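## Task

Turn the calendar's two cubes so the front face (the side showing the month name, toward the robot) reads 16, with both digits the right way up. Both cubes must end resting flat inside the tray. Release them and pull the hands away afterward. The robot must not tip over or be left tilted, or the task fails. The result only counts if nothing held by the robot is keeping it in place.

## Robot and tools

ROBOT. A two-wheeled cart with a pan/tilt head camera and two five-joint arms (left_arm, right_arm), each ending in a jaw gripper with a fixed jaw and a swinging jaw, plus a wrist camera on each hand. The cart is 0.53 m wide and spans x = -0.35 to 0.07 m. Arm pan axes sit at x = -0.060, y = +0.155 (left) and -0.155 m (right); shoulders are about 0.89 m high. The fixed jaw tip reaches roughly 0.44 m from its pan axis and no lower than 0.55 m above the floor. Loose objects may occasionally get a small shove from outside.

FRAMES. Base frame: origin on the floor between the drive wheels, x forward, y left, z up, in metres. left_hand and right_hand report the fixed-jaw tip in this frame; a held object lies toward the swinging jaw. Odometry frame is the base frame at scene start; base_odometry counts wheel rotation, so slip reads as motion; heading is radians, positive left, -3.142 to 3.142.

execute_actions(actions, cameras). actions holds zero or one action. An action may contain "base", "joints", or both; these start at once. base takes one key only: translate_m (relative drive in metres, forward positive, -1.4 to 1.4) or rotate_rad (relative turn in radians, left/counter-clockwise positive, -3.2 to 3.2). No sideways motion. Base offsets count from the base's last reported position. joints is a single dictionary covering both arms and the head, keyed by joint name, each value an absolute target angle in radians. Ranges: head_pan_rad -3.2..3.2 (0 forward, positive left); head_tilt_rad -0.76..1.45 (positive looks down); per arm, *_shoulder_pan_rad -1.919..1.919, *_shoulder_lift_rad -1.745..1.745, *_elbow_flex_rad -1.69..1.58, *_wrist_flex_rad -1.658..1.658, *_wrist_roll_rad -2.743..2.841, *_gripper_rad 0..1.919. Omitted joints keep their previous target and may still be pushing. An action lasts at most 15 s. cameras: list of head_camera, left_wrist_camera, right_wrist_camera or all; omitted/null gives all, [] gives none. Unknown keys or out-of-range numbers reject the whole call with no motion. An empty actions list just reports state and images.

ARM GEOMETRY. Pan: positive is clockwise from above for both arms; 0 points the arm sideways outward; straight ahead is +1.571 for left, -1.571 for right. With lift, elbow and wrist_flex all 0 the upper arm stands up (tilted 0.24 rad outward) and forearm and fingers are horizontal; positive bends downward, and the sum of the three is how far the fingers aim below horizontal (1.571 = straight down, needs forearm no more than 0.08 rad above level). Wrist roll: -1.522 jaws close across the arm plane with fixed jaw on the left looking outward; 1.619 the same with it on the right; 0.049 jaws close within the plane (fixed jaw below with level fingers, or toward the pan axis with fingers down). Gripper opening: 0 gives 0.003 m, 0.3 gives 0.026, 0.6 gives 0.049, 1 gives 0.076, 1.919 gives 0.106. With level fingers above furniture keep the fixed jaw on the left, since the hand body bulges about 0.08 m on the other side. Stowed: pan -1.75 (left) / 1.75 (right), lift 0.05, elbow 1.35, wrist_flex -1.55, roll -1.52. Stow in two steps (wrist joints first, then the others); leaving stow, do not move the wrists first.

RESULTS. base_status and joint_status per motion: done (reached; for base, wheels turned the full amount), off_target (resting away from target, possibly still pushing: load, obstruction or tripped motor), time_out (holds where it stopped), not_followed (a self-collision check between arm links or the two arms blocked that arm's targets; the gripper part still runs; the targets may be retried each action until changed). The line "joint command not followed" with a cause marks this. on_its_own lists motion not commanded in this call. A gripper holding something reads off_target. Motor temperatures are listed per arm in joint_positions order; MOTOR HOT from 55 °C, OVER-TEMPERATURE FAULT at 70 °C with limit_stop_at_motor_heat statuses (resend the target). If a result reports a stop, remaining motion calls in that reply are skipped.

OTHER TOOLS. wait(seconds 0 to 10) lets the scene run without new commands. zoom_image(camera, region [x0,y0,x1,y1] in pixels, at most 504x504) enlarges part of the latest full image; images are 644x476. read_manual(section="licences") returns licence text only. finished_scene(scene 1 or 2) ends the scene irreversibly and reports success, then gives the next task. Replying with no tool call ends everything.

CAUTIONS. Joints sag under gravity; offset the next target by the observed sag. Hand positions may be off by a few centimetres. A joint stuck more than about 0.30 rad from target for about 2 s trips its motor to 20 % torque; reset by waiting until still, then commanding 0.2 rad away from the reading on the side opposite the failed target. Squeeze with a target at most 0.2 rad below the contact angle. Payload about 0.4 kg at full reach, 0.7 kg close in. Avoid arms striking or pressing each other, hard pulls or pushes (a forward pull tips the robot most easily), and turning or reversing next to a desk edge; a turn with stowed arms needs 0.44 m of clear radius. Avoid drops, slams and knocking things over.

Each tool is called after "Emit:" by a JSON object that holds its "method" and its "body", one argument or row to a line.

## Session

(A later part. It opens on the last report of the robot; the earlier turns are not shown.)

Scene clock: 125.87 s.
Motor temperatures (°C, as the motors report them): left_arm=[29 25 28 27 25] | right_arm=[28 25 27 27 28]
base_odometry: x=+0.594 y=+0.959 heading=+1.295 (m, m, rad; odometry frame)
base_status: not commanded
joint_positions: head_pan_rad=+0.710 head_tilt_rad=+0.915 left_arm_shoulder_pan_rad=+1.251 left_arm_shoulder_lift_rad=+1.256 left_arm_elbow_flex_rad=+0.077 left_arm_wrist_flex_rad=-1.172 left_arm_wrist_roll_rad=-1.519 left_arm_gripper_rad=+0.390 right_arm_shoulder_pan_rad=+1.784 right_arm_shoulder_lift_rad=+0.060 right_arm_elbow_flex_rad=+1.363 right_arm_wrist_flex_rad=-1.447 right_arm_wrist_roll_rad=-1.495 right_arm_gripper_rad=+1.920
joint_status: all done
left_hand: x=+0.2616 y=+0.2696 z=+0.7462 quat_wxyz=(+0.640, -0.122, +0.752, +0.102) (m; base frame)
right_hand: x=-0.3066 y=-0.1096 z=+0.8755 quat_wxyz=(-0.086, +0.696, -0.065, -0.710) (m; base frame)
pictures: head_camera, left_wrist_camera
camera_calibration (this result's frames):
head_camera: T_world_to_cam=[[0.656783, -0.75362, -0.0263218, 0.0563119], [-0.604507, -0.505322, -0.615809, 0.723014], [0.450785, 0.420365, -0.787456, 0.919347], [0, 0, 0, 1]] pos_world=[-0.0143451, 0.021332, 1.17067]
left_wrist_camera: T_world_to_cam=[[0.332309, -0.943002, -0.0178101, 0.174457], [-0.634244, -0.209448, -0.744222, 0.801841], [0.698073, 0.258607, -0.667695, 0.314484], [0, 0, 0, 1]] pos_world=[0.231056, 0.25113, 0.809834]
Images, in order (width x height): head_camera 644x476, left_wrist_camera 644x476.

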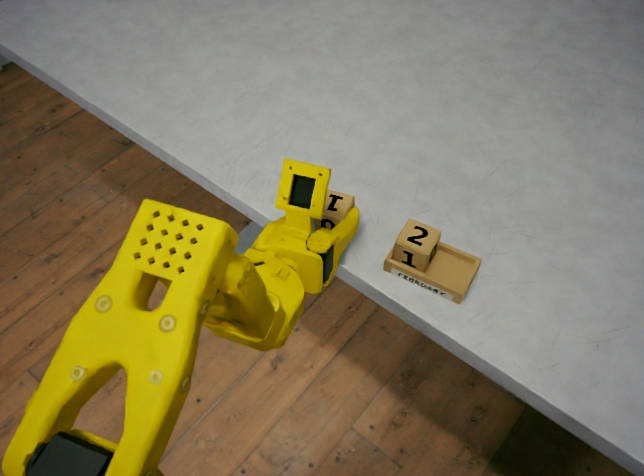

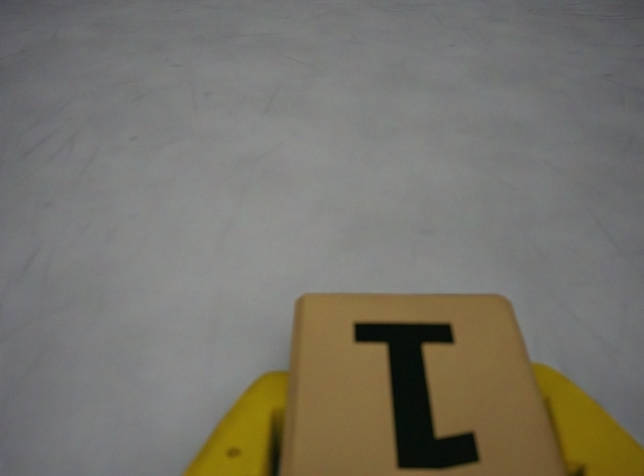

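Emit:
{"method": "execute_actions", "body": {
  "actions": [
    {"joints":{"left_arm_gripper_rad":0.7}}
  ],
  "cameras": []
}}

Emit:
{"method": "execute_actions", "body": {
  "actions": [
    {"joints":{"left_arm_shoulder_lift_rad":0.1,"left_arm_wrist_flex_rad":0.2}}
  ],
  "cameras": []
}}

Emit:
{"method": "execute_actions", "body": {
  "actions": [
    {"base":{"translate_m":0.13},"joints":{"left_arm_shoulder_lift_rad":0.2,"left_arm_elbow_flex_rad":0.33,"left_arm_wrist_flex_rad":1.03,"left_arm_wrist_roll_rad":-0.1,"left_arm_shoulder_pan_rad":1.09,"left_arm_gripper_rad":0.8,"head_pan_rad":0.85,"head_tilt_rad":1.05}}
  ],
  "cameras": ["head_camera","left_wrist_camera"]
}}

Scene clock: 135.43 s.
Motor temperatures (°C, as the motors report them): left_arm=[29 25 28 27 25] | right_arm=[28 25 27 27 28]
base_odometry: x=+0.594 y=+0.959 heading=+1.295 (m, m, rad; odometry frame)
base_status: not commanded
joint_positions: head_pan_rad=+0.710 head_tilt_rad=+0.915 left_arm_shoulder_pan_rad=+1.251 left_arm_shoulder_lift_rad=+1.266 left_arm_elbow_flex_rad=+0.077 left_arm_wrist_flex_rad=-1.172 left_arm_wrist_roll_rad=-1.519 left_arm_gripper_rad=+0.690 right_arm_shoulder_pan_rad=+1.784 right_arm_shoulder_lift_rad=+0.060 right_arm_elbow_flex_rad=+1.363 right_arm_wrist_flex_rad=-1.447 right_arm_wrist_roll_rad=-1.495 right_arm_gripper_rad=+1.920
joint_status: all done
left_hand: x=+0.2603 y=+0.2691 z=+0.7434 quat_wxyz=(+0.636, -0.123, +0.755, +0.102) (m; base frame)
right_hand: x=-0.3066 y=-0.1096 z=+0.8755 quat_wxyz=(-0.086, +0.696, -0.065, -0.710) (m; base frame)
pictures: none
No camera images: the call's "cameras" was empty. Leave "cameras" out to get every camera's image.

Scene clock: 137.13 s.
Motor temperatures (°C, as the motors report them): left_arm=[29 25 28 27 25] | right_arm=[28 25 27 27 28]
base_odometry: x=+0.594 y=+0.959 heading=+1.295 (m, m, rad; odometry frame)
base_status: not commanded
joint_positions: head_pan_rad=+0.710 head_tilt_rad=+0.915 left_arm_shoulder_pan_rad=+1.251 left_arm_shoulder_lift_rad=+0.154 left_arm_elbow_flex_rad=+0.083 left_arm_wrist_flex_rad=+0.199 left_arm_wrist_roll_rad=-1.519 left_arm_gripper_rad=+0.691 right_arm_shoulder_pan_rad=+1.784 right_arm_shoulder_lift_rad=+0.060 right_arm_elbow_flex_rad=+1.363 right_arm_wrist_flex_rad=-1.447 right_arm_wrist_roll_rad=-1.495 right_arm_gripper_rad=+1.920
joint_status: all done
left_hand: x=+0.2727 y=+0.2733 z=+0.9064 quat_wxyz=(+0.531, -0.136, +0.832, +0.085) (m; base frame)
right_hand: x=-0.3066 y=-0.1096 z=+0.8755 quat_wxyz=(-0.086, +0.696, -0.065, -0.710) (m; base frame)
pictures: none
No camera images: the call's "cameras" was empty. Leave "cameras" out to get every camera's image.

Scene clock: 138.97 s.
Motor temperatures (°C, as the motors report them): left_arm=[29 25 28 27 25] | right_arm=[28 25 27 27 28]
base_odometry: x=+0.630 y=+1.084 heading=+1.292 (m, m, rad; odometry frame)
base_status: done
joint_positions: head_pan_rad=+0.840 head_tilt_rad=+1.045 left_arm_shoulder_pan_rad=+1.099 left_arm_shoulder_lift_rad=+0.209 left_arm_elbow_flex_rad=+0.333 left_arm_wrist_flex_rad=+1.023 left_arm_wrist_roll_rad=-0.109 left_arm_gripper_rad=+0.791 right_arm_shoulder_pan_rad=+1.784 right_arm_shoulder_lift_rad=+0.060 right_arm_elbow_flex_rad=+1.363 right_arm_wrist_flex_rad=-1.447 right_arm_wrist_roll_rad=-1.495 right_arm_gripper_rad=+1.920
joint_status: all done
left_hand: x=+0.1111 y=+0.2432 z=+0.7726 quat_wxyz=(+0.003, -0.809, +0.588, -0.001) (m; base frame)
right_hand: x=-0.3066 y=-0.1096 z=+0.8755 quat_wxyz=(-0.086, +0.696, -0.065, -0.710) (m; base frame)
pictures: head_camera, left_wrist_camera
camera_calibration (this result's frames):
head_camera: T_world_to_cam=[[0.746699, -0.664614, -0.0269943, 0.061312], [-0.582779, -0.634116, -0.508199, 0.600176], [0.320638, 0.395203, -0.860817, 0.997668], [0, 0, 0, 1]] pos_world=[-0.0159024, 0.027048, 1.16547]
left_wrist_camera: T_world_to_cam=[[0.95641, 0.291579, -0.016182, -0.170741], [0.253995, -0.803228, 0.538805, -0.225072], [0.144106, -0.519429, -0.842275, 0.829612], [0, 0, 0, 1]] pos_world=[0.100913, 0.299924, 0.817269]
Images, in order (width x height): head_camera 644x476, left_wrist_camera 644x476.

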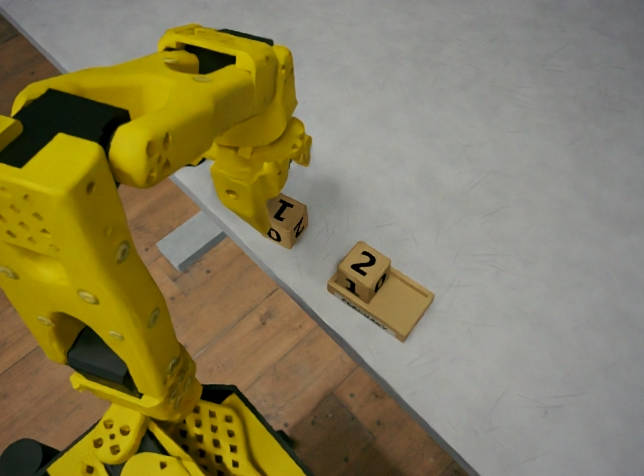

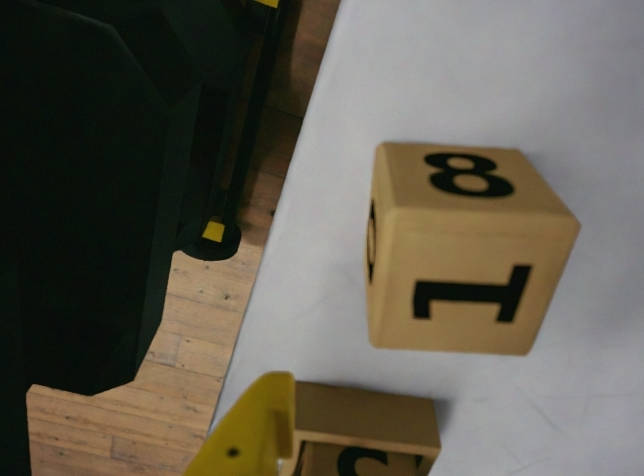

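Emit:
{"method": "execute_actions", "body": {
  "actions": [
    {"joints":{"left_arm_shoulder_lift_rad":0.425,"left_arm_elbow_flex_rad":0.275,"left_arm_wrist_flex_rad":0.825,"left_arm_wrist_roll_rad":-0.18}}
  ],
  "cameras": ["left_wrist_camera"]
}}

Emit:
{"method": "execute_actions", "body": {
  "actions": [
    {"joints":{"left_arm_gripper_rad":0.24}}
  ],
  "cameras": ["left_wrist_camera"]
}}

Emit:
{"method": "execute_actions", "body": {
  "actions": [
    {"joints":{"left_arm_shoulder_lift_rad":0.2,"left_arm_elbow_flex_rad":-0.05,"left_arm_wrist_flex_rad":1.34,"left_arm_wrist_roll_rad":-1.0}}
  ],
  "cameras": []
}}

Emit:
{"method": "execute_actions", "body": {
  "actions": [
    {"joints":{"left_arm_wrist_roll_rad":-2.743,"left_arm_shoulder_pan_rad":1.73,"head_pan_rad":0.6,"head_tilt_rad":1.1}}
  ],
  "cameras": ["head_camera","left_wrist_camera"]
}}

Scene clock: 150.70 s.
Motor temperatures (°C, as the motors report them): left_arm=[29 25 28 27 25] | right_arm=[28 25 27 27 28]
base_odometry: x=+0.630 y=+1.084 heading=+1.292 (m, m, rad; odometry frame)
base_status: not commanded
joint_positions: head_pan_rad=+0.840 head_tilt_rad=+1.045 left_arm_shoulder_pan_rad=+1.099 left_arm_shoulder_lift_rad=+0.430 left_arm_elbow_flex_rad=+0.299 left_arm_wrist_flex_rad=+0.831 left_arm_wrist_roll_rad=-0.171 left_arm_gripper_rad=+0.791 right_arm_shoulder_pan_rad=+1.784 right_arm_shoulder_lift_rad=+0.060 right_arm_elbow_flex_rad=+1.363 right_arm_wrist_flex_rad=-1.447 right_arm_wrist_roll_rad=-1.495 right_arm_gripper_rad=+1.920
joint_status: all done
left_hand: x=+0.1182 y=+0.2473 z=+0.7381 quat_wxyz=(+0.005, -0.790, +0.613, -0.002) (m; base frame)
right_hand: x=-0.3066 y=-0.1096 z=+0.8755 quat_wxyz=(-0.086, +0.696, -0.065, -0.710) (m; base frame)
pictures: left_wrist_camera
camera_calibration (this result's frames):
left_wrist_camera: T_world_to_cam=[[0.972545, 0.232418, -0.011781, -0.169871], [0.202138, -0.818587, 0.537638, -0.194127], [0.115313, -0.525259, -0.843093, 0.807109], [0, 0, 0, 1]] pos_world=[0.111377, 0.304512, 0.782837]
Images, in order (width x height): left_wrist_camera 644x476.

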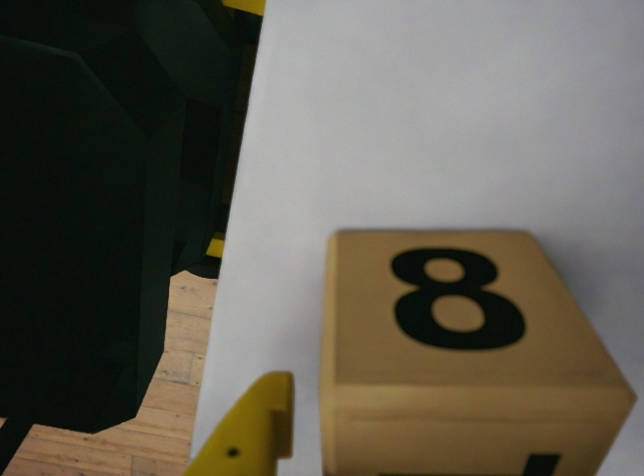

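Scene clock: 151.50 s.
Motor temperatures (°C, as the motors report them): left_arm=[29 25 28 27 25] | right_arm=[28 25 27 27 28]
base_odometry: x=+0.630 y=+1.084 heading=+1.292 (m, m, rad; odometry frame)
base_status: not commanded
joint_positions: head_pan_rad=+0.840 head_tilt_rad=+1.045 left_arm_shoulder_pan_rad=+1.099 left_arm_shoulder_lift_rad=+0.430 left_arm_elbow_flex_rad=+0.298 left_arm_wrist_flex_rad=+0.831 left_arm_wrist_roll_rad=-0.171 left_arm_gripper_rad=+0.390 right_arm_shoulder_pan_rad=+1.784 right_arm_shoulder_lift_rad=+0.060 right_arm_elbow_flex_rad=+1.363 right_arm_wrist_flex_rad=-1.447 right_arm_wrist_roll_rad=-1.495 right_arm_gripper_rad=+1.920
joint_status: left_arm_gripper_rad off_target (ended at +0.390, target +0.240)
left_hand: x=+0.1186 y=+0.2475 z=+0.7382 quat_wxyz=(+0.005, -0.790, +0.613, -0.003) (m; base frame)
right_hand: x=-0.3066 y=-0.1096 z=+0.8755 quat_wxyz=(-0.086, +0.696, -0.065, -0.710) (m; base frame)
pictures: left_wrist_camera
camera_calibration (this result's frames):
left_wrist_camera: T_world_to_cam=[[0.97256, 0.232426, -0.0102899, -0.171341], [0.201404, -0.818962, 0.537344, -0.193738], [0.116465, -0.524671, -0.843301, 0.807158], [0, 0, 0, 1]] pos_world=[0.111653, 0.304652, 0.783018]
Images, in order (width x height): left_wrist_camera 644x476.

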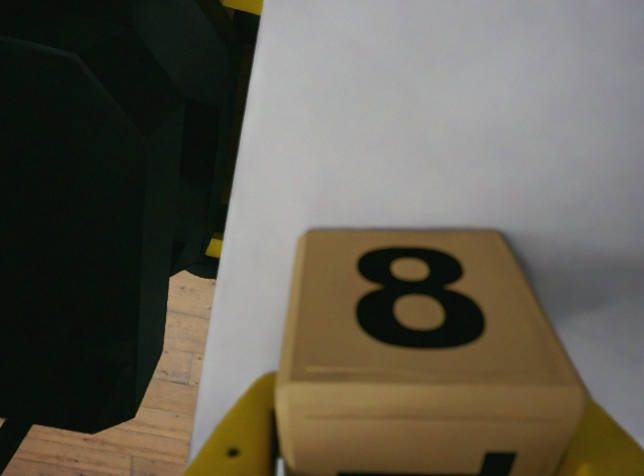

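Scene clock: 152.90 s.
Motor temperatures (°C, as the motors report them): left_arm=[29 25 28 27 25] | right_arm=[28 25 27 27 28]
base_odometry: x=+0.630 y=+1.084 heading=+1.292 (m, m, rad; odometry frame)
base_status: not commanded
joint_positions: head_pan_rad=+0.840 head_tilt_rad=+1.045 left_arm_shoulder_pan_rad=+1.099 left_arm_shoulder_lift_rad=+0.250 left_arm_elbow_flex_rad=-0.020 left_arm_wrist_flex_rad=+1.333 left_arm_wrist_roll_rad=-0.991 left_arm_gripper_rad=+0.390 right_arm_shoulder_pan_rad=+1.784 right_arm_shoulder_lift_rad=+0.060 right_arm_elbow_flex_rad=+1.363 right_arm_wrist_flex_rad=-1.447 right_arm_wrist_roll_rad=-1.495 right_arm_gripper_rad=+1.920
joint_status: all done
left_hand: x=+0.1285 y=+0.2584 z=+0.8098 quat_wxyz=(+0.004, -0.480, +0.877, +0.000) (m; base frame)
right_hand: x=-0.3066 y=-0.1096 z=+0.8755 quat_wxyz=(-0.086, +0.696, -0.065, -0.710) (m; base frame)
pictures: none
No camera images: the call's "cameras" was empty. Leave "cameras" out to get every camera's image.

Scene clock: 155.00 s.
Motor temperatures (°C, as the motors report them): left_arm=[29 25 28 27 25] | right_arm=[28 25 27 27 28]
base_odometry: x=+0.630 y=+1.084 heading=+1.292 (m, m, rad; odometry frame)
base_status: not commanded
joint_positions: head_pan_rad=+0.610 head_tilt_rad=+1.095 left_arm_shoulder_pan_rad=+1.721 left_arm_shoulder_lift_rad=+0.250 left_arm_elbow_flex_rad=-0.021 left_arm_wrist_flex_rad=+1.333 left_arm_wrist_roll_rad=-2.734 left_arm_gripper_rad=+0.390 right_arm_shoulder_pan_rad=+1.784 right_arm_shoulder_lift_rad=+0.060 right_arm_elbow_flex_rad=+1.363 right_arm_wrist_flex_rad=-1.447 right_arm_wrist_roll_rad=-1.495 right_arm_gripper_rad=+1.920
joint_status: all done
left_hand: x=+0.1646 y=+0.1240 z=+0.8101 quat_wxyz=(+0.004, +0.629, +0.777, +0.002) (m; base frame)
right_hand: x=-0.3066 y=-0.1096 z=+0.8755 quat_wxyz=(-0.086, +0.696, -0.065, -0.710) (m; base frame)
pictures: head_camera, left_wrist_camera
camera_calibration (this result's frames):
head_camera: T_world_to_cam=[[0.574343, -0.818165, -0.0271312, 0.0533688], [-0.731969, -0.498431, -0.46453, 0.542901], [0.366539, 0.286659, -0.885142, 1.02782], [0, 0, 0, 1]] pos_world=[-0.0100025, 0.0196283, 1.16341]
left_wrist_camera: T_world_to_cam=[[-0.981244, -0.190406, -0.0301029, 0.203368], [-0.176544, 0.824907, 0.536993, -0.484096], [-0.0774146, 0.532235, -0.84305, 0.69829], [0, 0, 0, 1]] pos_world=[0.168148, 0.0664022, 0.854771]
Images, in order (width x height): head_camera 644x476, left_wrist_camera 644x476.

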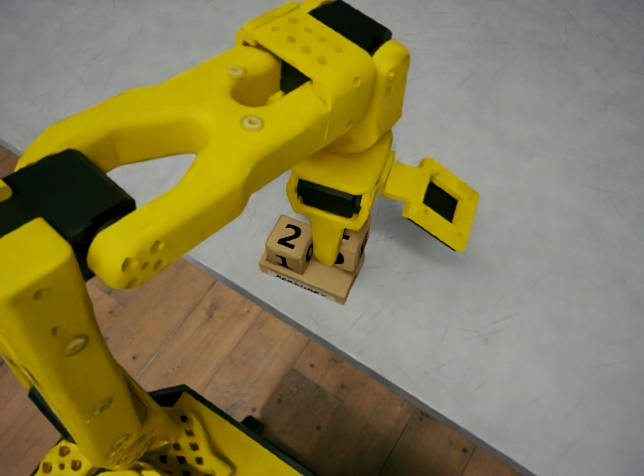

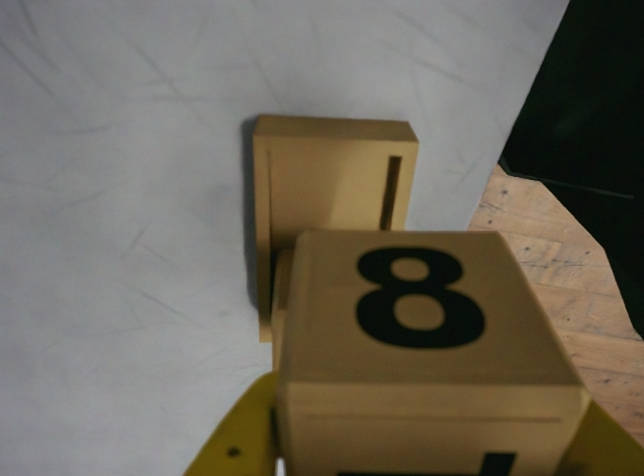

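Emit:
{"method": "execute_actions", "body": {
  "actions": [
    {"joints":{"left_arm_shoulder_lift_rad":0.42,"left_arm_elbow_flex_rad":0.05,"left_arm_wrist_flex_rad":1.075}}
  ],
  "cameras": ["head_camera","left_wrist_camera"]
}}

Scene clock: 160.37 s.
Motor temperatures (°C, as the motors report them): left_arm=[29 25 28 27 25] | right_arm=[28 25 27 27 28]
base_odometry: x=+0.630 y=+1.084 heading=+1.292 (m, m, rad; odometry frame)
base_status: not commanded
joint_positions: head_pan_rad=+0.610 head_tilt_rad=+1.095 left_arm_shoulder_pan_rad=+1.721 left_arm_shoulder_lift_rad=+0.428 left_arm_elbow_flex_rad=+0.054 left_arm_wrist_flex_rad=+1.081 left_arm_wrist_roll_rad=-2.734 left_arm_gripper_rad=+0.390 right_arm_shoulder_pan_rad=+1.784 right_arm_shoulder_lift_rad=+0.060 right_arm_elbow_flex_rad=+1.363 right_arm_wrist_flex_rad=-1.447 right_arm_wrist_roll_rad=-1.495 right_arm_gripper_rad=+1.920
joint_status: all done
left_hand: x=+0.1708 y=+0.1230 z=+0.7664 quat_wxyz=(+0.003, +0.629, +0.777, +0.002) (m; base frame)
right_hand: x=-0.3066 y=-0.1096 z=+0.8755 quat_wxyz=(-0.086, +0.696, -0.065, -0.710) (m; base frame)
pictures: head_camera, left_wrist_camera
camera_calibration (this result's frames):
head_camera: T_world_to_cam=[[0.574335, -0.818171, -0.0271312, 0.0533684], [-0.731977, -0.498425, -0.464524, 0.542894], [0.366537, 0.286652, -0.885145, 1.02783], [0, 0, 0, 1]] pos_world=[-0.0100022, 0.019628, 1.16341]
left_wrist_camera: T_world_to_cam=[[-0.981288, -0.1904, -0.0286581, 0.206923], [-0.175729, 0.824784, 0.537449, -0.459193], [-0.0786932, 0.532428, -0.842809, 0.662413], [0, 0, 0, 1]] pos_world=[0.174485, 0.0654457, 0.811011]
Images, in order (width x height): head_camera 644x476, left_wrist_camera 644x476.

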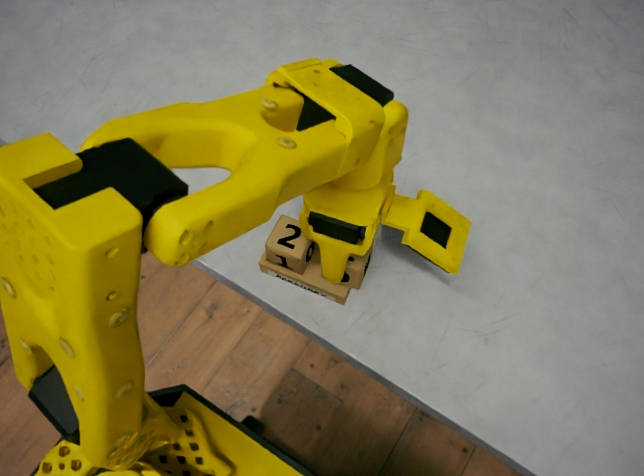

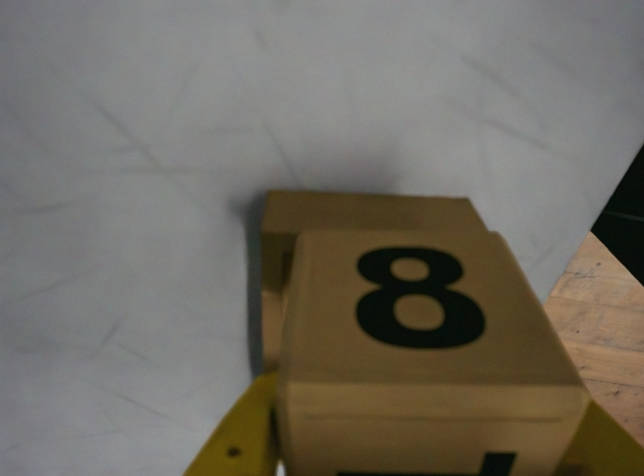

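Emit:
{"method": "execute_actions", "body": {
  "actions": [
    {"joints":{"left_arm_shoulder_pan_rad":1.66,"left_arm_shoulder_lift_rad":0.44,"left_arm_wrist_flex_rad":1.05,"left_arm_wrist_roll_rad":-2.78}}
  ],
  "cameras": ["head_camera","left_wrist_camera"]
}}

Scene clock: 165.57 s.
Motor temperatures (°C, as the motors report them): left_arm=[29 26 28 27 25] | right_arm=[28 25 27 27 28]
base_odometry: x=+0.630 y=+1.084 heading=+1.292 (m, m, rad; odometry frame)
base_status: not commanded
joint_positions: head_pan_rad=+0.610 head_tilt_rad=+1.095 left_arm_shoulder_pan_rad=+1.670 left_arm_shoulder_lift_rad=+0.450 left_arm_elbow_flex_rad=+0.054 left_arm_wrist_flex_rad=+1.055 left_arm_wrist_roll_rad=-2.758 left_arm_gripper_rad=+0.390 right_arm_shoulder_pan_rad=+1.784 right_arm_shoulder_lift_rad=+0.060 right_arm_elbow_flex_rad=+1.363 right_arm_wrist_flex_rad=-1.447 right_arm_wrist_roll_rad=-1.495 right_arm_gripper_rad=+1.920
joint_status: left_arm_wrist_roll_rad off_target (ended at -2.758, target -2.780); the others done
joint sent to its limit — the command would take left_arm_wrist_roll_rad past its lower limit, so that joint was sent only as far as its limit.
left_hand: x=+0.1736 y=+0.1344 z=+0.7622 quat_wxyz=(+0.005, +0.619, +0.785, +0.003) (m; base frame)
right_hand: x=-0.3066 y=-0.1096 z=+0.8755 quat_wxyz=(-0.086, +0.696, -0.065, -0.710) (m; base frame)
pictures: head_camera, left_wrist_camera
camera_calibration (this result's frames):
head_camera: T_world_to_cam=[[0.57433, -0.818174, -0.0271312, 0.0533682], [-0.73198, -0.498421, -0.464523, 0.542893], [0.366538, 0.286649, -0.885145, 1.02783], [0, 0, 0, 1]] pos_world=[-0.0100021, 0.0196278, 1.16341]
left_wrist_camera: T_world_to_cam=[[-0.975848, -0.215931, -0.0330864, 0.217554], [-0.199645, 0.820071, 0.536308, -0.460228], [-0.0886724, 0.52996, -0.843374, 0.655573], [0, 0, 0, 1]] pos_world=[0.178548, 0.076969, 0.806915]
Images, in order (width x height): head_camera 644x476, left_wrist_camera 644x476.

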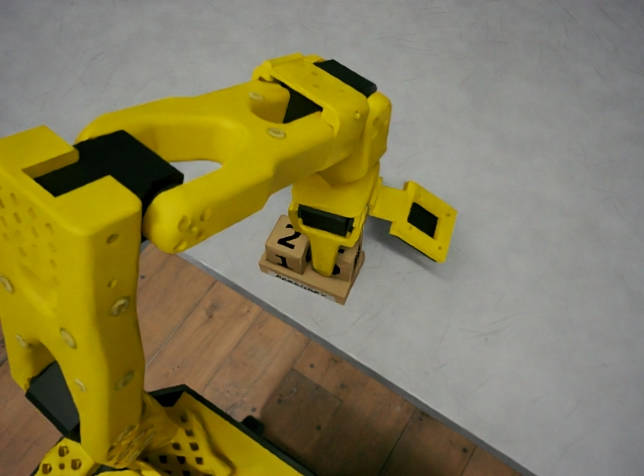

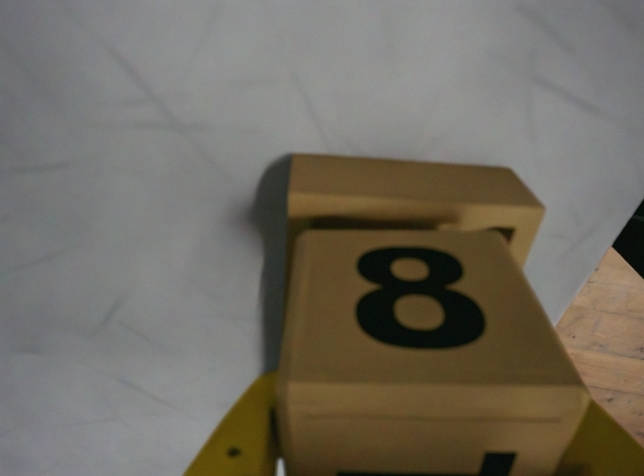

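Emit:
{"method": "execute_actions", "body": {
  "actions": [
    {"joints":{"left_arm_shoulder_pan_rad":1.65,"left_arm_elbow_flex_rad":0.068}}
  ],
  "cameras": ["left_wrist_camera"]
}}

Scene clock: 172.47 s.
Motor temperatures (°C, as the motors report them): left_arm=[29 26 28 27 25] | right_arm=[28 25 27 27 28]
base_odometry: x=+0.630 y=+1.084 heading=+1.292 (m, m, rad; odometry frame)
base_status: not commanded
joint_positions: head_pan_rad=+0.610 head_tilt_rad=+1.095 left_arm_shoulder_pan_rad=+1.661 left_arm_shoulder_lift_rad=+0.450 left_arm_elbow_flex_rad=+0.071 left_arm_wrist_flex_rad=+1.055 left_arm_wrist_roll_rad=-2.758 left_arm_gripper_rad=+0.390 right_arm_shoulder_pan_rad=+1.784 right_arm_shoulder_lift_rad=+0.060 right_arm_elbow_flex_rad=+1.363 right_arm_wrist_flex_rad=-1.447 right_arm_wrist_roll_rad=-1.495 right_arm_gripper_rad=+1.920
joint_status: all done
left_hand: x=+0.1701 y=+0.1369 z=+0.7601 quat_wxyz=(-0.002, +0.616, +0.788, -0.001) (m; base frame)
right_hand: x=-0.3066 y=-0.1096 z=+0.8755 quat_wxyz=(-0.086, +0.696, -0.065, -0.710) (m; base frame)
pictures: left_wrist_camera
camera_calibration (this result's frames):
left_wrist_camera: T_world_to_cam=[[-0.97424, -0.224866, -0.0170579, 0.20332], [-0.198132, 0.817382, 0.540953, -0.465239], [-0.107699, 0.530398, -0.84088, 0.653396], [0, 0, 0, 1]] pos_world=[0.176274, 0.0794369, 0.804568]
Images, in order (width x height): left_wrist_camera 644x476.

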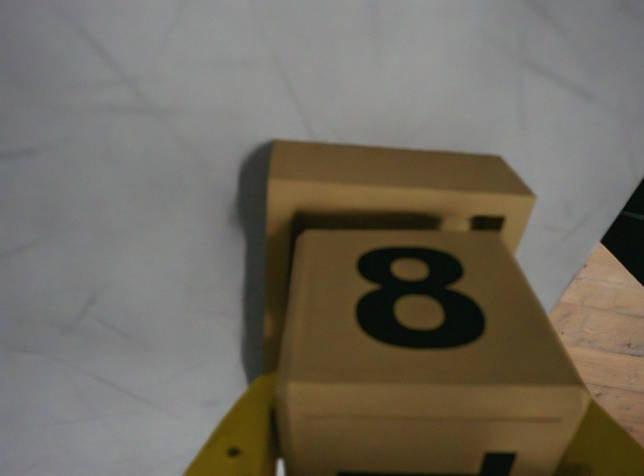

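Emit:
{"method": "execute_actions", "body": {
  "actions": [
    {"joints":{"left_arm_shoulder_lift_rad":0.495,"left_arm_elbow_flex_rad":0.085,"left_arm_wrist_flex_rad":0.975}}
  ],
  "cameras": ["left_wrist_camera","head_camera"]
}}

Scene clock: 181.33 s.
Motor temperatures (°C, as the motors report them): left_arm=[29 26 28 27 25] | right_arm=[28 25 27 27 28]
base_odometry: x=+0.630 y=+1.084 heading=+1.292 (m, m, rad; odometry frame)
base_status: not commanded
joint_positions: head_pan_rad=+0.610 head_tilt_rad=+1.095 left_arm_shoulder_pan_rad=+1.658 left_arm_shoulder_lift_rad=+0.500 left_arm_elbow_flex_rad=+0.088 left_arm_wrist_flex_rad=+0.983 left_arm_wrist_roll_rad=-2.758 left_arm_gripper_rad=+0.390 right_arm_shoulder_pan_rad=+1.784 right_arm_shoulder_lift_rad=+0.060 right_arm_elbow_flex_rad=+1.363 right_arm_wrist_flex_rad=-1.447 right_arm_wrist_roll_rad=-1.495 right_arm_gripper_rad=+1.920
joint_status: all done
left_hand: x=+0.1708 y=+0.1375 z=+0.7483 quat_wxyz=(+0.000, +0.614, +0.789, +0.000) (m; base frame)
right_hand: x=-0.3066 y=-0.1096 z=+0.8755 quat_wxyz=(-0.086, +0.696, -0.065, -0.710) (m; base frame)
pictures: head_camera, left_wrist_camera
camera_calibration (this result's frames):
head_camera: T_world_to_cam=[[0.574253, -0.818228, -0.0271313, 0.0533646], [-0.732043, -0.498365, -0.464484, 0.542845], [0.366533, 0.286593, -0.885166, 1.02785], [0, 0, 0, 1]] pos_world=[-0.00999984, 0.0196247, 1.16341]
left_wrist_camera: T_world_to_cam=[[-0.973458, -0.227861, -0.0214299, 0.207514], [-0.203116, 0.816986, 0.539702, -0.457423], [-0.105469, 0.529729, -0.841584, 0.64348], [0, 0, 0, 1]] pos_world=[0.176964, 0.0801221, 0.792861]
Images, in order (width x height): head_camera 644x476, left_wrist_camera 644x476.

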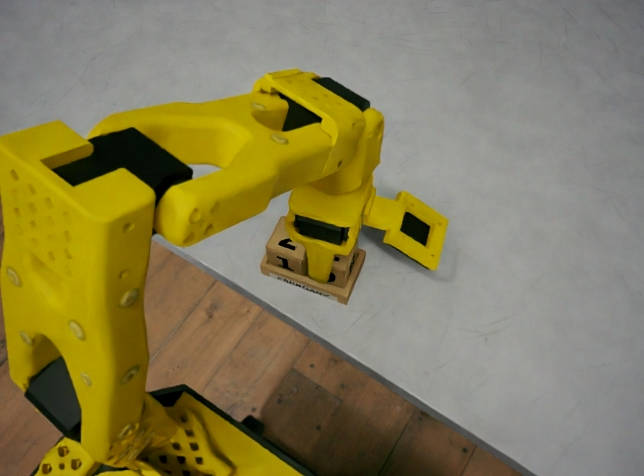

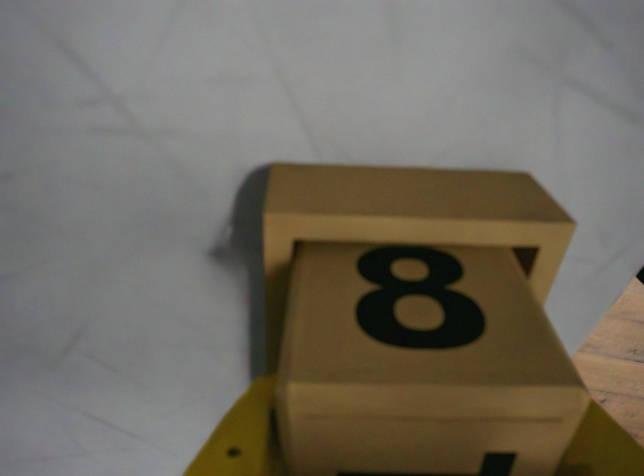

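Fixed jaw is behind the cube, so lift with the elbow (up and outward).

Emit:
{"method": "execute_actions", "body": {
  "actions": [
    {"joints":{"left_arm_gripper_rad":0.9}}
  ],
  "cameras": []
}}

Emit:
{"method": "execute_actions", "body": {
  "actions": [
    {"joints":{"left_arm_shoulder_lift_rad":0.3,"left_arm_elbow_flex_rad":-0.2,"left_arm_wrist_flex_rad":1.35}}
  ],
  "cameras": ["left_wrist_camera"]
}}

Emit:
{"method": "execute_actions", "body": {
  "actions": [
    {"base":{"translate_m":-0.2},"joints":{"left_arm_shoulder_pan_rad":0.7,"head_pan_rad":0.4,"head_tilt_rad":0.85}}
  ],
  "cameras": ["head_camera"]
}}

Emit:
{"method": "zoom_image", "body": {
  "camera": "head_camera",
  "region": [240,150,460,330]
}}

Scene clock: 190.17 s.
Motor temperatures (°C, as the motors report them): left_arm=[29 26 28 27 25] | right_arm=[28 25 27 27 28]
base_odometry: x=+0.630 y=+1.084 heading=+1.292 (m, m, rad; odometry frame)
base_status: not commanded
joint_positions: head_pan_rad=+0.610 head_tilt_rad=+1.095 left_arm_shoulder_pan_rad=+1.658 left_arm_shoulder_lift_rad=+0.502 left_arm_elbow_flex_rad=+0.088 left_arm_wrist_flex_rad=+0.982 left_arm_wrist_roll_rad=-2.758 left_arm_gripper_rad=+0.890 right_arm_shoulder_pan_rad=+1.784 right_arm_shoulder_lift_rad=+0.060 right_arm_elbow_flex_rad=+1.363 right_arm_wrist_flex_rad=-1.447 right_arm_wrist_roll_rad=-1.495 right_arm_gripper_rad=+1.920
joint_status: all done
left_hand: x=+0.1708 y=+0.1375 z=+0.7480 quat_wxyz=(+0.000, +0.614, +0.789, +0.000) (m; base frame)
right_hand: x=-0.3066 y=-0.1096 z=+0.8755 quat_wxyz=(-0.086, +0.696, -0.065, -0.710) (m; base frame)
pictures: none
No camera images: the call's "cameras" was empty. Leave "cameras" out to get every camera's image.

Scene clock: 191.20 s.
Motor temperatures (°C, as the motors report them): left_arm=[29 26 28 27 25] | right_arm=[28 25 27 27 28]
base_odometry: x=+0.630 y=+1.084 heading=+1.292 (m, m, rad; odometry frame)
base_status: not commanded
joint_positions: head_pan_rad=+0.610 head_tilt_rad=+1.095 left_arm_shoulder_pan_rad=+1.658 left_arm_shoulder_lift_rad=+0.348 left_arm_elbow_flex_rad=-0.172 left_arm_wrist_flex_rad=+1.344 left_arm_wrist_roll_rad=-2.758 left_arm_gripper_rad=+0.891 right_arm_shoulder_pan_rad=+1.784 right_arm_shoulder_lift_rad=+0.060 right_arm_elbow_flex_rad=+1.363 right_arm_wrist_flex_rad=-1.447 right_arm_wrist_roll_rad=-1.495 right_arm_gripper_rad=+1.920
joint_status: all done
left_hand: x=+0.1836 y=+0.1364 z=+0.8117 quat_wxyz=(+0.021, +0.614, +0.789, +0.014) (m; base frame)
right_hand: x=-0.3066 y=-0.1096 z=+0.8755 quat_wxyz=(-0.086, +0.696, -0.065, -0.710) (m; base frame)
pictures: left_wrist_camera
camera_calibration (this result's frames):
left_wrist_camera: T_world_to_cam=[[-0.971165, -0.228061, -0.0694725, 0.259705], [-0.229973, 0.819326, 0.525183, -0.471705], [-0.0628531, 0.526016, -0.848149, 0.696761], [0, 0, 0, 1]] pos_world=[0.187531, 0.0792015, 0.856731]
Images, in order (width x height): left_wrist_camera 644x476.

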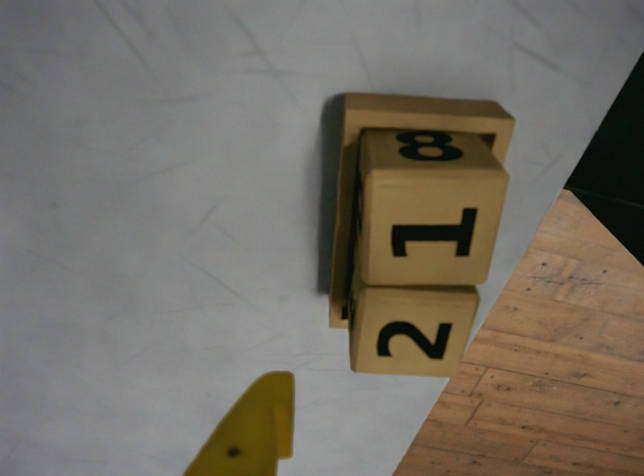

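Scene clock: 193.03 s.
Motor temperatures (°C, as the motors report them): left_arm=[29 26 28 27 25] | right_arm=[28 25 27 27 28]
base_odometry: x=+0.575 y=+0.891 heading=+1.289 (m, m, rad; odometry frame)
base_status: done
joint_positions: head_pan_rad=+0.410 head_tilt_rad=+0.865 left_arm_shoulder_pan_rad=+0.708 left_arm_shoulder_lift_rad=+0.348 left_arm_elbow_flex_rad=-0.173 left_arm_wrist_flex_rad=+1.344 left_arm_wrist_roll_rad=-2.758 left_arm_gripper_rad=+0.891 right_arm_shoulder_pan_rad=+1.784 right_arm_shoulder_lift_rad=+0.060 right_arm_elbow_flex_rad=+1.363 right_arm_wrist_flex_rad=-1.447 right_arm_wrist_roll_rad=-1.495 right_arm_gripper_rad=+1.920
joint_status: all done
left_hand: x=+0.0971 y=+0.3425 z=+0.8119 quat_wxyz=(+0.013, +0.186, +0.982, +0.022) (m; base frame)
right_hand: x=-0.3066 y=-0.1096 z=+0.8755 quat_wxyz=(-0.086, +0.696, -0.065, -0.710) (m; base frame)
pictures: head_camera
camera_calibration (this result's frames):
head_camera: T_world_to_cam=[[0.405939, -0.913532, -0.0259433, 0.0440866], [-0.697633, -0.291414, -0.654512, 0.763184], [0.590357, 0.283791, -0.755606, 0.889248], [0, 0, 0, 1]] pos_world=[-0.0104479, 0.0103169, 1.17258]
Images, in order (width x height): head_camera 644x476.

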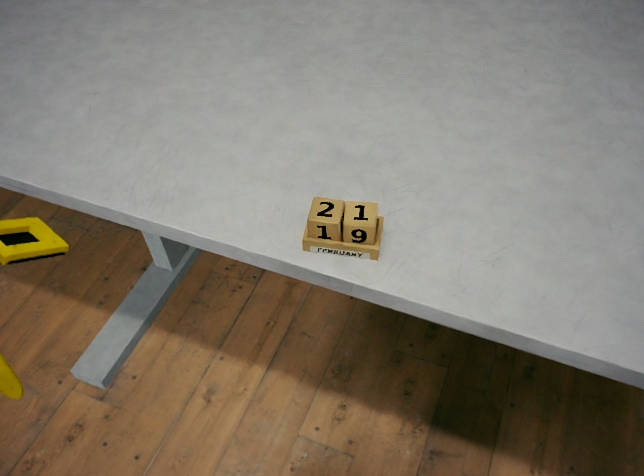

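Region (240, 150, 460, 330) of head_camera's 644x476 image, scaled by 2.291; it fills the top 412 rows of this view, and the rest is white.

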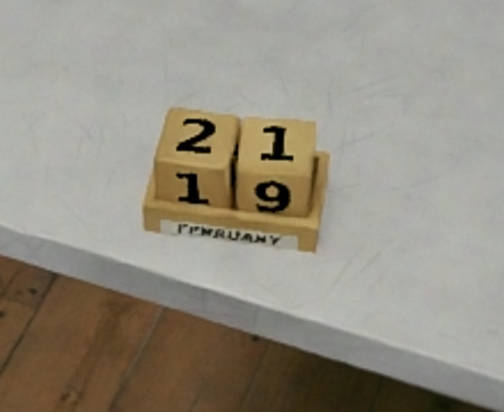

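Emit:
{"method": "execute_actions", "body": {
  "actions": [
    {"base":{"translate_m":0.2},"joints":{"left_arm_shoulder_pan_rad":1.71,"left_arm_shoulder_lift_rad":0.1,"left_arm_elbow_flex_rad":0.15,"left_arm_wrist_flex_rad":1.25,"left_arm_wrist_roll_rad":0.35,"left_arm_gripper_rad":0.8,"head_pan_rad":0.6,"head_tilt_rad":1.1}}
  ],
  "cameras": []
}}

Emit:
{"method": "execute_actions", "body": {
  "actions": [
    {"joints":{"left_arm_shoulder_lift_rad":0.22,"left_arm_elbow_flex_rad":0.36,"left_arm_wrist_flex_rad":0.98}}
  ],
  "cameras": ["left_wrist_camera"]
}}

Scene clock: 214.60 s.
Motor temperatures (°C, as the motors report them): left_arm=[29 26 28 27 25] | right_arm=[28 25 27 27 28]
base_odometry: x=+0.630 y=+1.084 heading=+1.290 (m, m, rad; odometry frame)
base_status: done
joint_positions: head_pan_rad=+0.590 head_tilt_rad=+1.095 left_arm_shoulder_pan_rad=+1.701 left_arm_shoulder_lift_rad=+0.144 left_arm_elbow_flex_rad=+0.154 left_arm_wrist_flex_rad=+1.255 left_arm_wrist_roll_rad=+0.340 left_arm_gripper_rad=+0.808 right_arm_shoulder_pan_rad=+1.784 right_arm_shoulder_lift_rad=+0.060 right_arm_elbow_flex_rad=+1.363 right_arm_wrist_flex_rad=-1.447 right_arm_wrist_roll_rad=-1.495 right_arm_gripper_rad=+1.920
joint_status: all done
left_hand: x=+0.1381 y=+0.1264 z=+0.8061 quat_wxyz=(+0.005, -0.762, +0.648, -0.008) (m; base frame)
right_hand: x=-0.3066 y=-0.1096 z=+0.8755 quat_wxyz=(-0.086, +0.696, -0.065, -0.710) (m; base frame)
pictures: none
No camera images: the call's "cameras" was empty. Leave "cameras" out to get every camera's image.

Scene clock: 215.57 s.
Motor temperatures (°C, as the motors report them): left_arm=[29 26 28 27 25] | right_arm=[28 25 27 27 28]
base_odometry: x=+0.630 y=+1.084 heading=+1.290 (m, m, rad; odometry frame)
base_status: not commanded
joint_positions: head_pan_rad=+0.590 head_tilt_rad=+1.095 left_arm_shoulder_pan_rad=+1.701 left_arm_shoulder_lift_rad=+0.224 left_arm_elbow_flex_rad=+0.362 left_arm_wrist_flex_rad=+0.986 left_arm_wrist_roll_rad=+0.340 left_arm_gripper_rad=+0.808 right_arm_shoulder_pan_rad=+1.784 right_arm_shoulder_lift_rad=+0.060 right_arm_elbow_flex_rad=+1.363 right_arm_wrist_flex_rad=-1.447 right_arm_wrist_roll_rad=-1.495 right_arm_gripper_rad=+1.920
joint_status: all done
left_hand: x=+0.1282 y=+0.1277 z=+0.7667 quat_wxyz=(-0.001, -0.762, +0.648, +0.001) (m; base frame)
right_hand: x=-0.3066 y=-0.1096 z=+0.8755 quat_wxyz=(-0.086, +0.696, -0.065, -0.710) (m; base frame)
pictures: left_wrist_camera
camera_calibration (this result's frames):
left_wrist_camera: T_world_to_cam=[[0.989366, 0.143508, -0.02369, -0.133107], [0.133529, -0.831574, 0.539124, -0.300122], [0.0576687, -0.536554, -0.841893, 0.775172], [0, 0, 0, 1]] pos_world=[0.127063, 0.18545, 0.811262]
Images, in order (width x height): left_wrist_camera 644x476.

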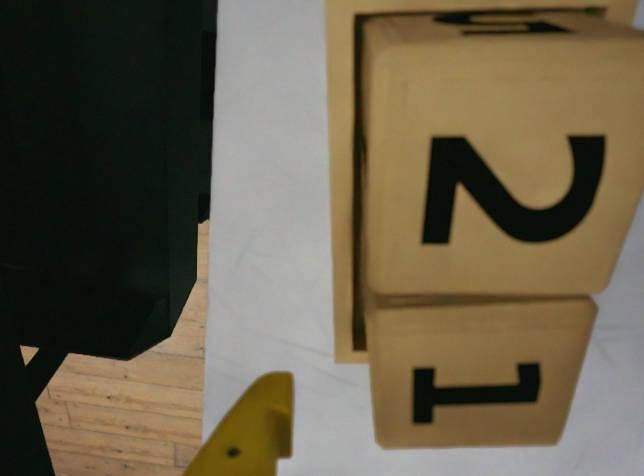

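Emit:
{"method": "execute_actions", "body": {
  "actions": [
    {"joints":{"left_arm_shoulder_pan_rad":1.72,"left_arm_shoulder_lift_rad":0.385,"left_arm_elbow_flex_rad":0.27,"left_arm_wrist_flex_rad":0.87,"left_arm_wrist_roll_rad":0.40}}
  ],
  "cameras": ["left_wrist_camera"]
}}

Emit:
{"method": "execute_actions", "body": {
  "actions": [
    {"joints":{"left_arm_gripper_rad":0.24}}
  ],
  "cameras": []
}}

Emit:
{"method": "execute_actions", "body": {
  "actions": [
    {"joints":{"left_arm_shoulder_lift_rad":0.13,"left_arm_elbow_flex_rad":0.05,"left_arm_wrist_flex_rad":1.3}}
  ],
  "cameras": ["left_wrist_camera"]
}}

Emit:
{"method": "execute_actions", "body": {
  "actions": [
    {"base":{"translate_m":-0.12},"joints":{"left_arm_wrist_flex_rad":-1.3,"left_arm_wrist_roll_rad":-1.53,"left_arm_shoulder_pan_rad":1.22,"head_pan_rad":0.7,"head_tilt_rad":0.9}}
  ],
  "cameras": []
}}

Emit:
{"method": "execute_actions", "body": {
  "actions": [
    {"joints":{"left_arm_shoulder_lift_rad":1.26}}
  ],
  "cameras": ["head_camera","left_wrist_camera"]
}}

Scene clock: 228.63 s.
Motor temperatures (°C, as the motors report them): left_arm=[29 26 28 27 25] | right_arm=[28 25 27 27 28]
base_odometry: x=+0.630 y=+1.084 heading=+1.290 (m, m, rad; odometry frame)
base_status: not commanded
joint_positions: head_pan_rad=+0.590 head_tilt_rad=+1.095 left_arm_shoulder_pan_rad=+1.710 left_arm_shoulder_lift_rad=+0.391 left_arm_elbow_flex_rad=+0.293 left_arm_wrist_flex_rad=+0.876 left_arm_wrist_roll_rad=+0.391 left_arm_gripper_rad=+0.808 right_arm_shoulder_pan_rad=+1.784 right_arm_shoulder_lift_rad=+0.060 right_arm_elbow_flex_rad=+1.363 right_arm_wrist_flex_rad=-1.447 right_arm_wrist_roll_rad=-1.495 right_arm_gripper_rad=+1.920
joint_status: all done
left_hand: x=+0.1389 y=+0.1241 z=+0.7455 quat_wxyz=(+0.003, -0.775, +0.632, -0.004) (m; base frame)
right_hand: x=-0.3066 y=-0.1096 z=+0.8755 quat_wxyz=(-0.086, +0.696, -0.065, -0.710) (m; base frame)
pictures: left_wrist_camera
camera_calibration (this result's frames):
left_wrist_camera: T_world_to_cam=[[0.982792, 0.184322, -0.0120315, -0.156554], [0.161269, -0.824465, 0.542448, -0.300382], [0.0900657, -0.535054, -0.840003, 0.748657], [0, 0, 0, 1]] pos_world=[0.134874, 0.181774, 0.789932]
Images, in order (width x height): left_wrist_camera 644x476.

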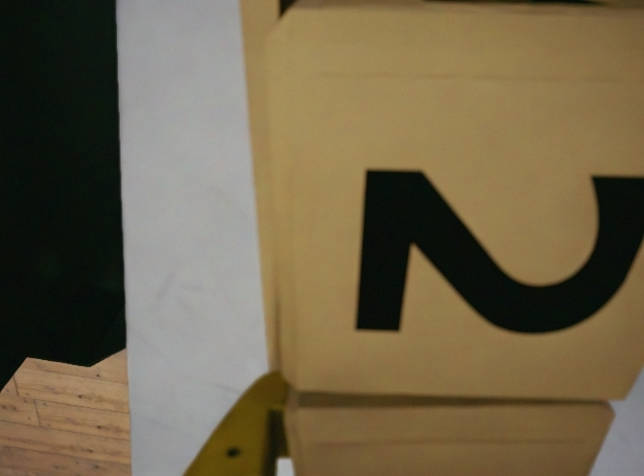

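Scene clock: 229.43 s.
Motor temperatures (°C, as the motors report them): left_arm=[29 26 28 27 25] | right_arm=[28 25 27 27 28]
base_odometry: x=+0.630 y=+1.084 heading=+1.290 (m, m, rad; odometry frame)
base_status: not commanded
joint_positions: head_pan_rad=+0.590 head_tilt_rad=+1.095 left_arm_shoulder_pan_rad=+1.710 left_arm_shoulder_lift_rad=+0.391 left_arm_elbow_flex_rad=+0.293 left_arm_wrist_flex_rad=+0.876 left_arm_wrist_roll_rad=+0.391 left_arm_gripper_rad=+0.390 right_arm_shoulder_pan_rad=+1.784 right_arm_shoulder_lift_rad=+0.060 right_arm_elbow_flex_rad=+1.363 right_arm_wrist_flex_rad=-1.447 right_arm_wrist_roll_rad=-1.495 right_arm_gripper_rad=+1.920
joint_status: left_arm_gripper_rad off_target (ended at +0.390, target +0.240)
left_hand: x=+0.1389 y=+0.1241 z=+0.7455 quat_wxyz=(+0.003, -0.775, +0.632, -0.004) (m; base frame)
right_hand: x=-0.3066 y=-0.1096 z=+0.8755 quat_wxyz=(-0.086, +0.696, -0.065, -0.710) (m; base frame)
pictures: none
No camera images: the call's "cameras" was empty. Leave "cameras" out to get every camera's image.

Scene clock: 230.53 s.
Motor temperatures (°C, as the motors report them): left_arm=[29 26 28 27 25] | right_arm=[28 25 27 27 28]
base_odometry: x=+0.630 y=+1.084 heading=+1.290 (m, m, rad; odometry frame)
base_status: not commanded
joint_positions: head_pan_rad=+0.590 head_tilt_rad=+1.095 left_arm_shoulder_pan_rad=+1.710 left_arm_shoulder_lift_rad=+0.177 left_arm_elbow_flex_rad=+0.080 left_arm_wrist_flex_rad=+1.295 left_arm_wrist_roll_rad=+0.391 left_arm_gripper_rad=+0.390 right_arm_shoulder_pan_rad=+1.784 right_arm_shoulder_lift_rad=+0.060 right_arm_elbow_flex_rad=+1.363 right_arm_wrist_flex_rad=-1.447 right_arm_wrist_roll_rad=-1.495 right_arm_gripper_rad=+1.920
joint_status: all done
left_hand: x=+0.1429 y=+0.1235 z=+0.8101 quat_wxyz=(+0.005, -0.775, +0.632, -0.008) (m; base frame)
right_hand: x=-0.3066 y=-0.1096 z=+0.8755 quat_wxyz=(-0.086, +0.696, -0.065, -0.710) (m; base frame)
pictures: left_wrist_camera
camera_calibration (this result's frames):
left_wrist_camera: T_world_to_cam=[[0.982862, 0.184312, -0.00330806, -0.166648], [0.156313, -0.823771, 0.544947, -0.337893], [0.0977154, -0.536125, -0.838464, 0.800012], [0, 0, 0, 1]] pos_world=[0.138436, 0.181275, 0.854364]
Images, in order (width x height): left_wrist_camera 644x476.

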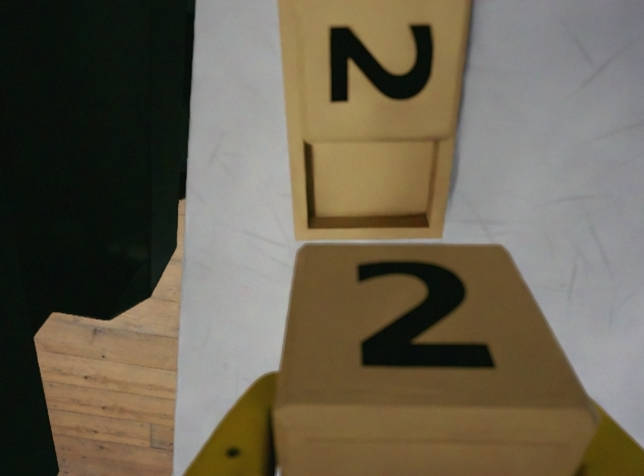

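Scene clock: 233.00 s.
Motor temperatures (°C, as the motors report them): left_arm=[29 26 28 27 25] | right_arm=[28 25 27 27 28]
base_odometry: x=+0.597 y=+0.968 heading=+1.289 (m, m, rad; odometry frame)
base_status: done
joint_positions: head_pan_rad=+0.690 head_tilt_rad=+0.915 left_arm_shoulder_pan_rad=+1.230 left_arm_shoulder_lift_rad=+0.177 left_arm_elbow_flex_rad=+0.078 left_arm_wrist_flex_rad=-1.289 left_arm_wrist_roll_rad=-1.520 left_arm_gripper_rad=+0.390 right_arm_shoulder_pan_rad=+1.784 right_arm_shoulder_lift_rad=+0.060 right_arm_elbow_flex_rad=+1.363 right_arm_wrist_flex_rad=-1.447 right_arm_wrist_roll_rad=-1.495 right_arm_gripper_rad=+1.920
joint_status: all done
left_hand: x=+0.2126 y=+0.2599 z=+1.1087 quat_wxyz=(+0.950, -0.045, +0.262, +0.163) (m; base frame)
right_hand: x=-0.3066 y=-0.1096 z=+0.8755 quat_wxyz=(-0.086, +0.696, -0.065, -0.710) (m; base frame)
pictures: none
No camera images: the call's "cameras" was empty. Leave "cameras" out to get every camera's image.

Scene clock: 234.50 s.
Motor temperatures (°C, as the motors report them): left_arm=[29 26 28 27 25] | right_arm=[28 25 27 27 28]
base_odometry: x=+0.597 y=+0.968 heading=+1.289 (m, m, rad; odometry frame)
base_status: not commanded
joint_positions: head_pan_rad=+0.690 head_tilt_rad=+0.915 left_arm_shoulder_pan_rad=+1.230 left_arm_shoulder_lift_rad=+1.275 left_arm_elbow_flex_rad=+0.072 left_arm_wrist_flex_rad=-1.290 left_arm_wrist_roll_rad=-1.520 left_arm_gripper_rad=+0.390 right_arm_shoulder_pan_rad=+1.784 right_arm_shoulder_lift_rad=+0.060 right_arm_elbow_flex_rad=+1.363 right_arm_wrist_flex_rad=-1.447 right_arm_wrist_roll_rad=-1.495 right_arm_gripper_rad=+1.920
joint_status: all done
left_hand: x=+0.2592 y=+0.2765 z=+0.7602 quat_wxyz=(+0.677, -0.124, +0.716, +0.116) (m; base frame)
right_hand: x=-0.3066 y=-0.1096 z=+0.8755 quat_wxyz=(-0.086, +0.696, -0.065, -0.710) (m; base frame)
pictures: head_camera, left_wrist_camera
camera_calibration (this result's frames):
head_camera: T_world_to_cam=[[0.641763, -0.766451, -0.0263218, 0.0556059], [-0.614374, -0.493277, -0.615811, 0.722553], [0.459005, 0.411376, -0.787454, 0.919732], [0, 0, 0, 1]] pos_world=[-0.01393, 0.0206825, 1.17067]
left_wrist_camera: T_world_to_cam=[[0.354041, -0.935071, -0.0172445, 0.173781], [-0.553585, -0.194668, -0.809721, 0.837034], [0.75379, 0.296221, -0.586561, 0.237172], [0, 0, 0, 1]] pos_world=[0.223066, 0.255186, 0.819876]
Images, in order (width x height): head_camera 644x476, left_wrist_camera 644x476.

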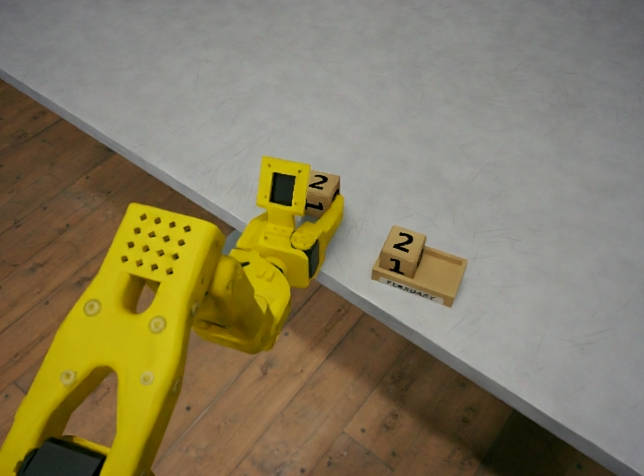

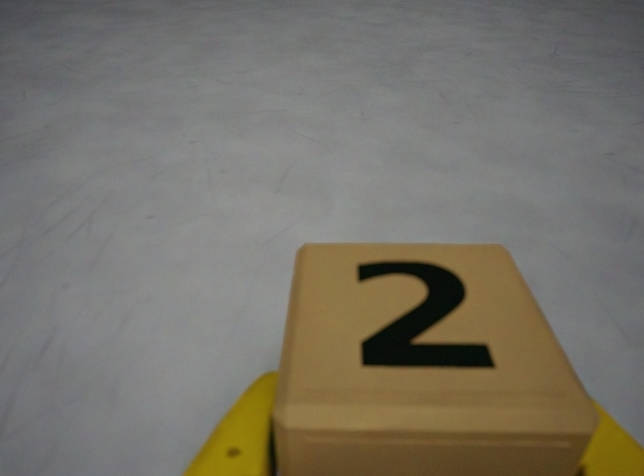

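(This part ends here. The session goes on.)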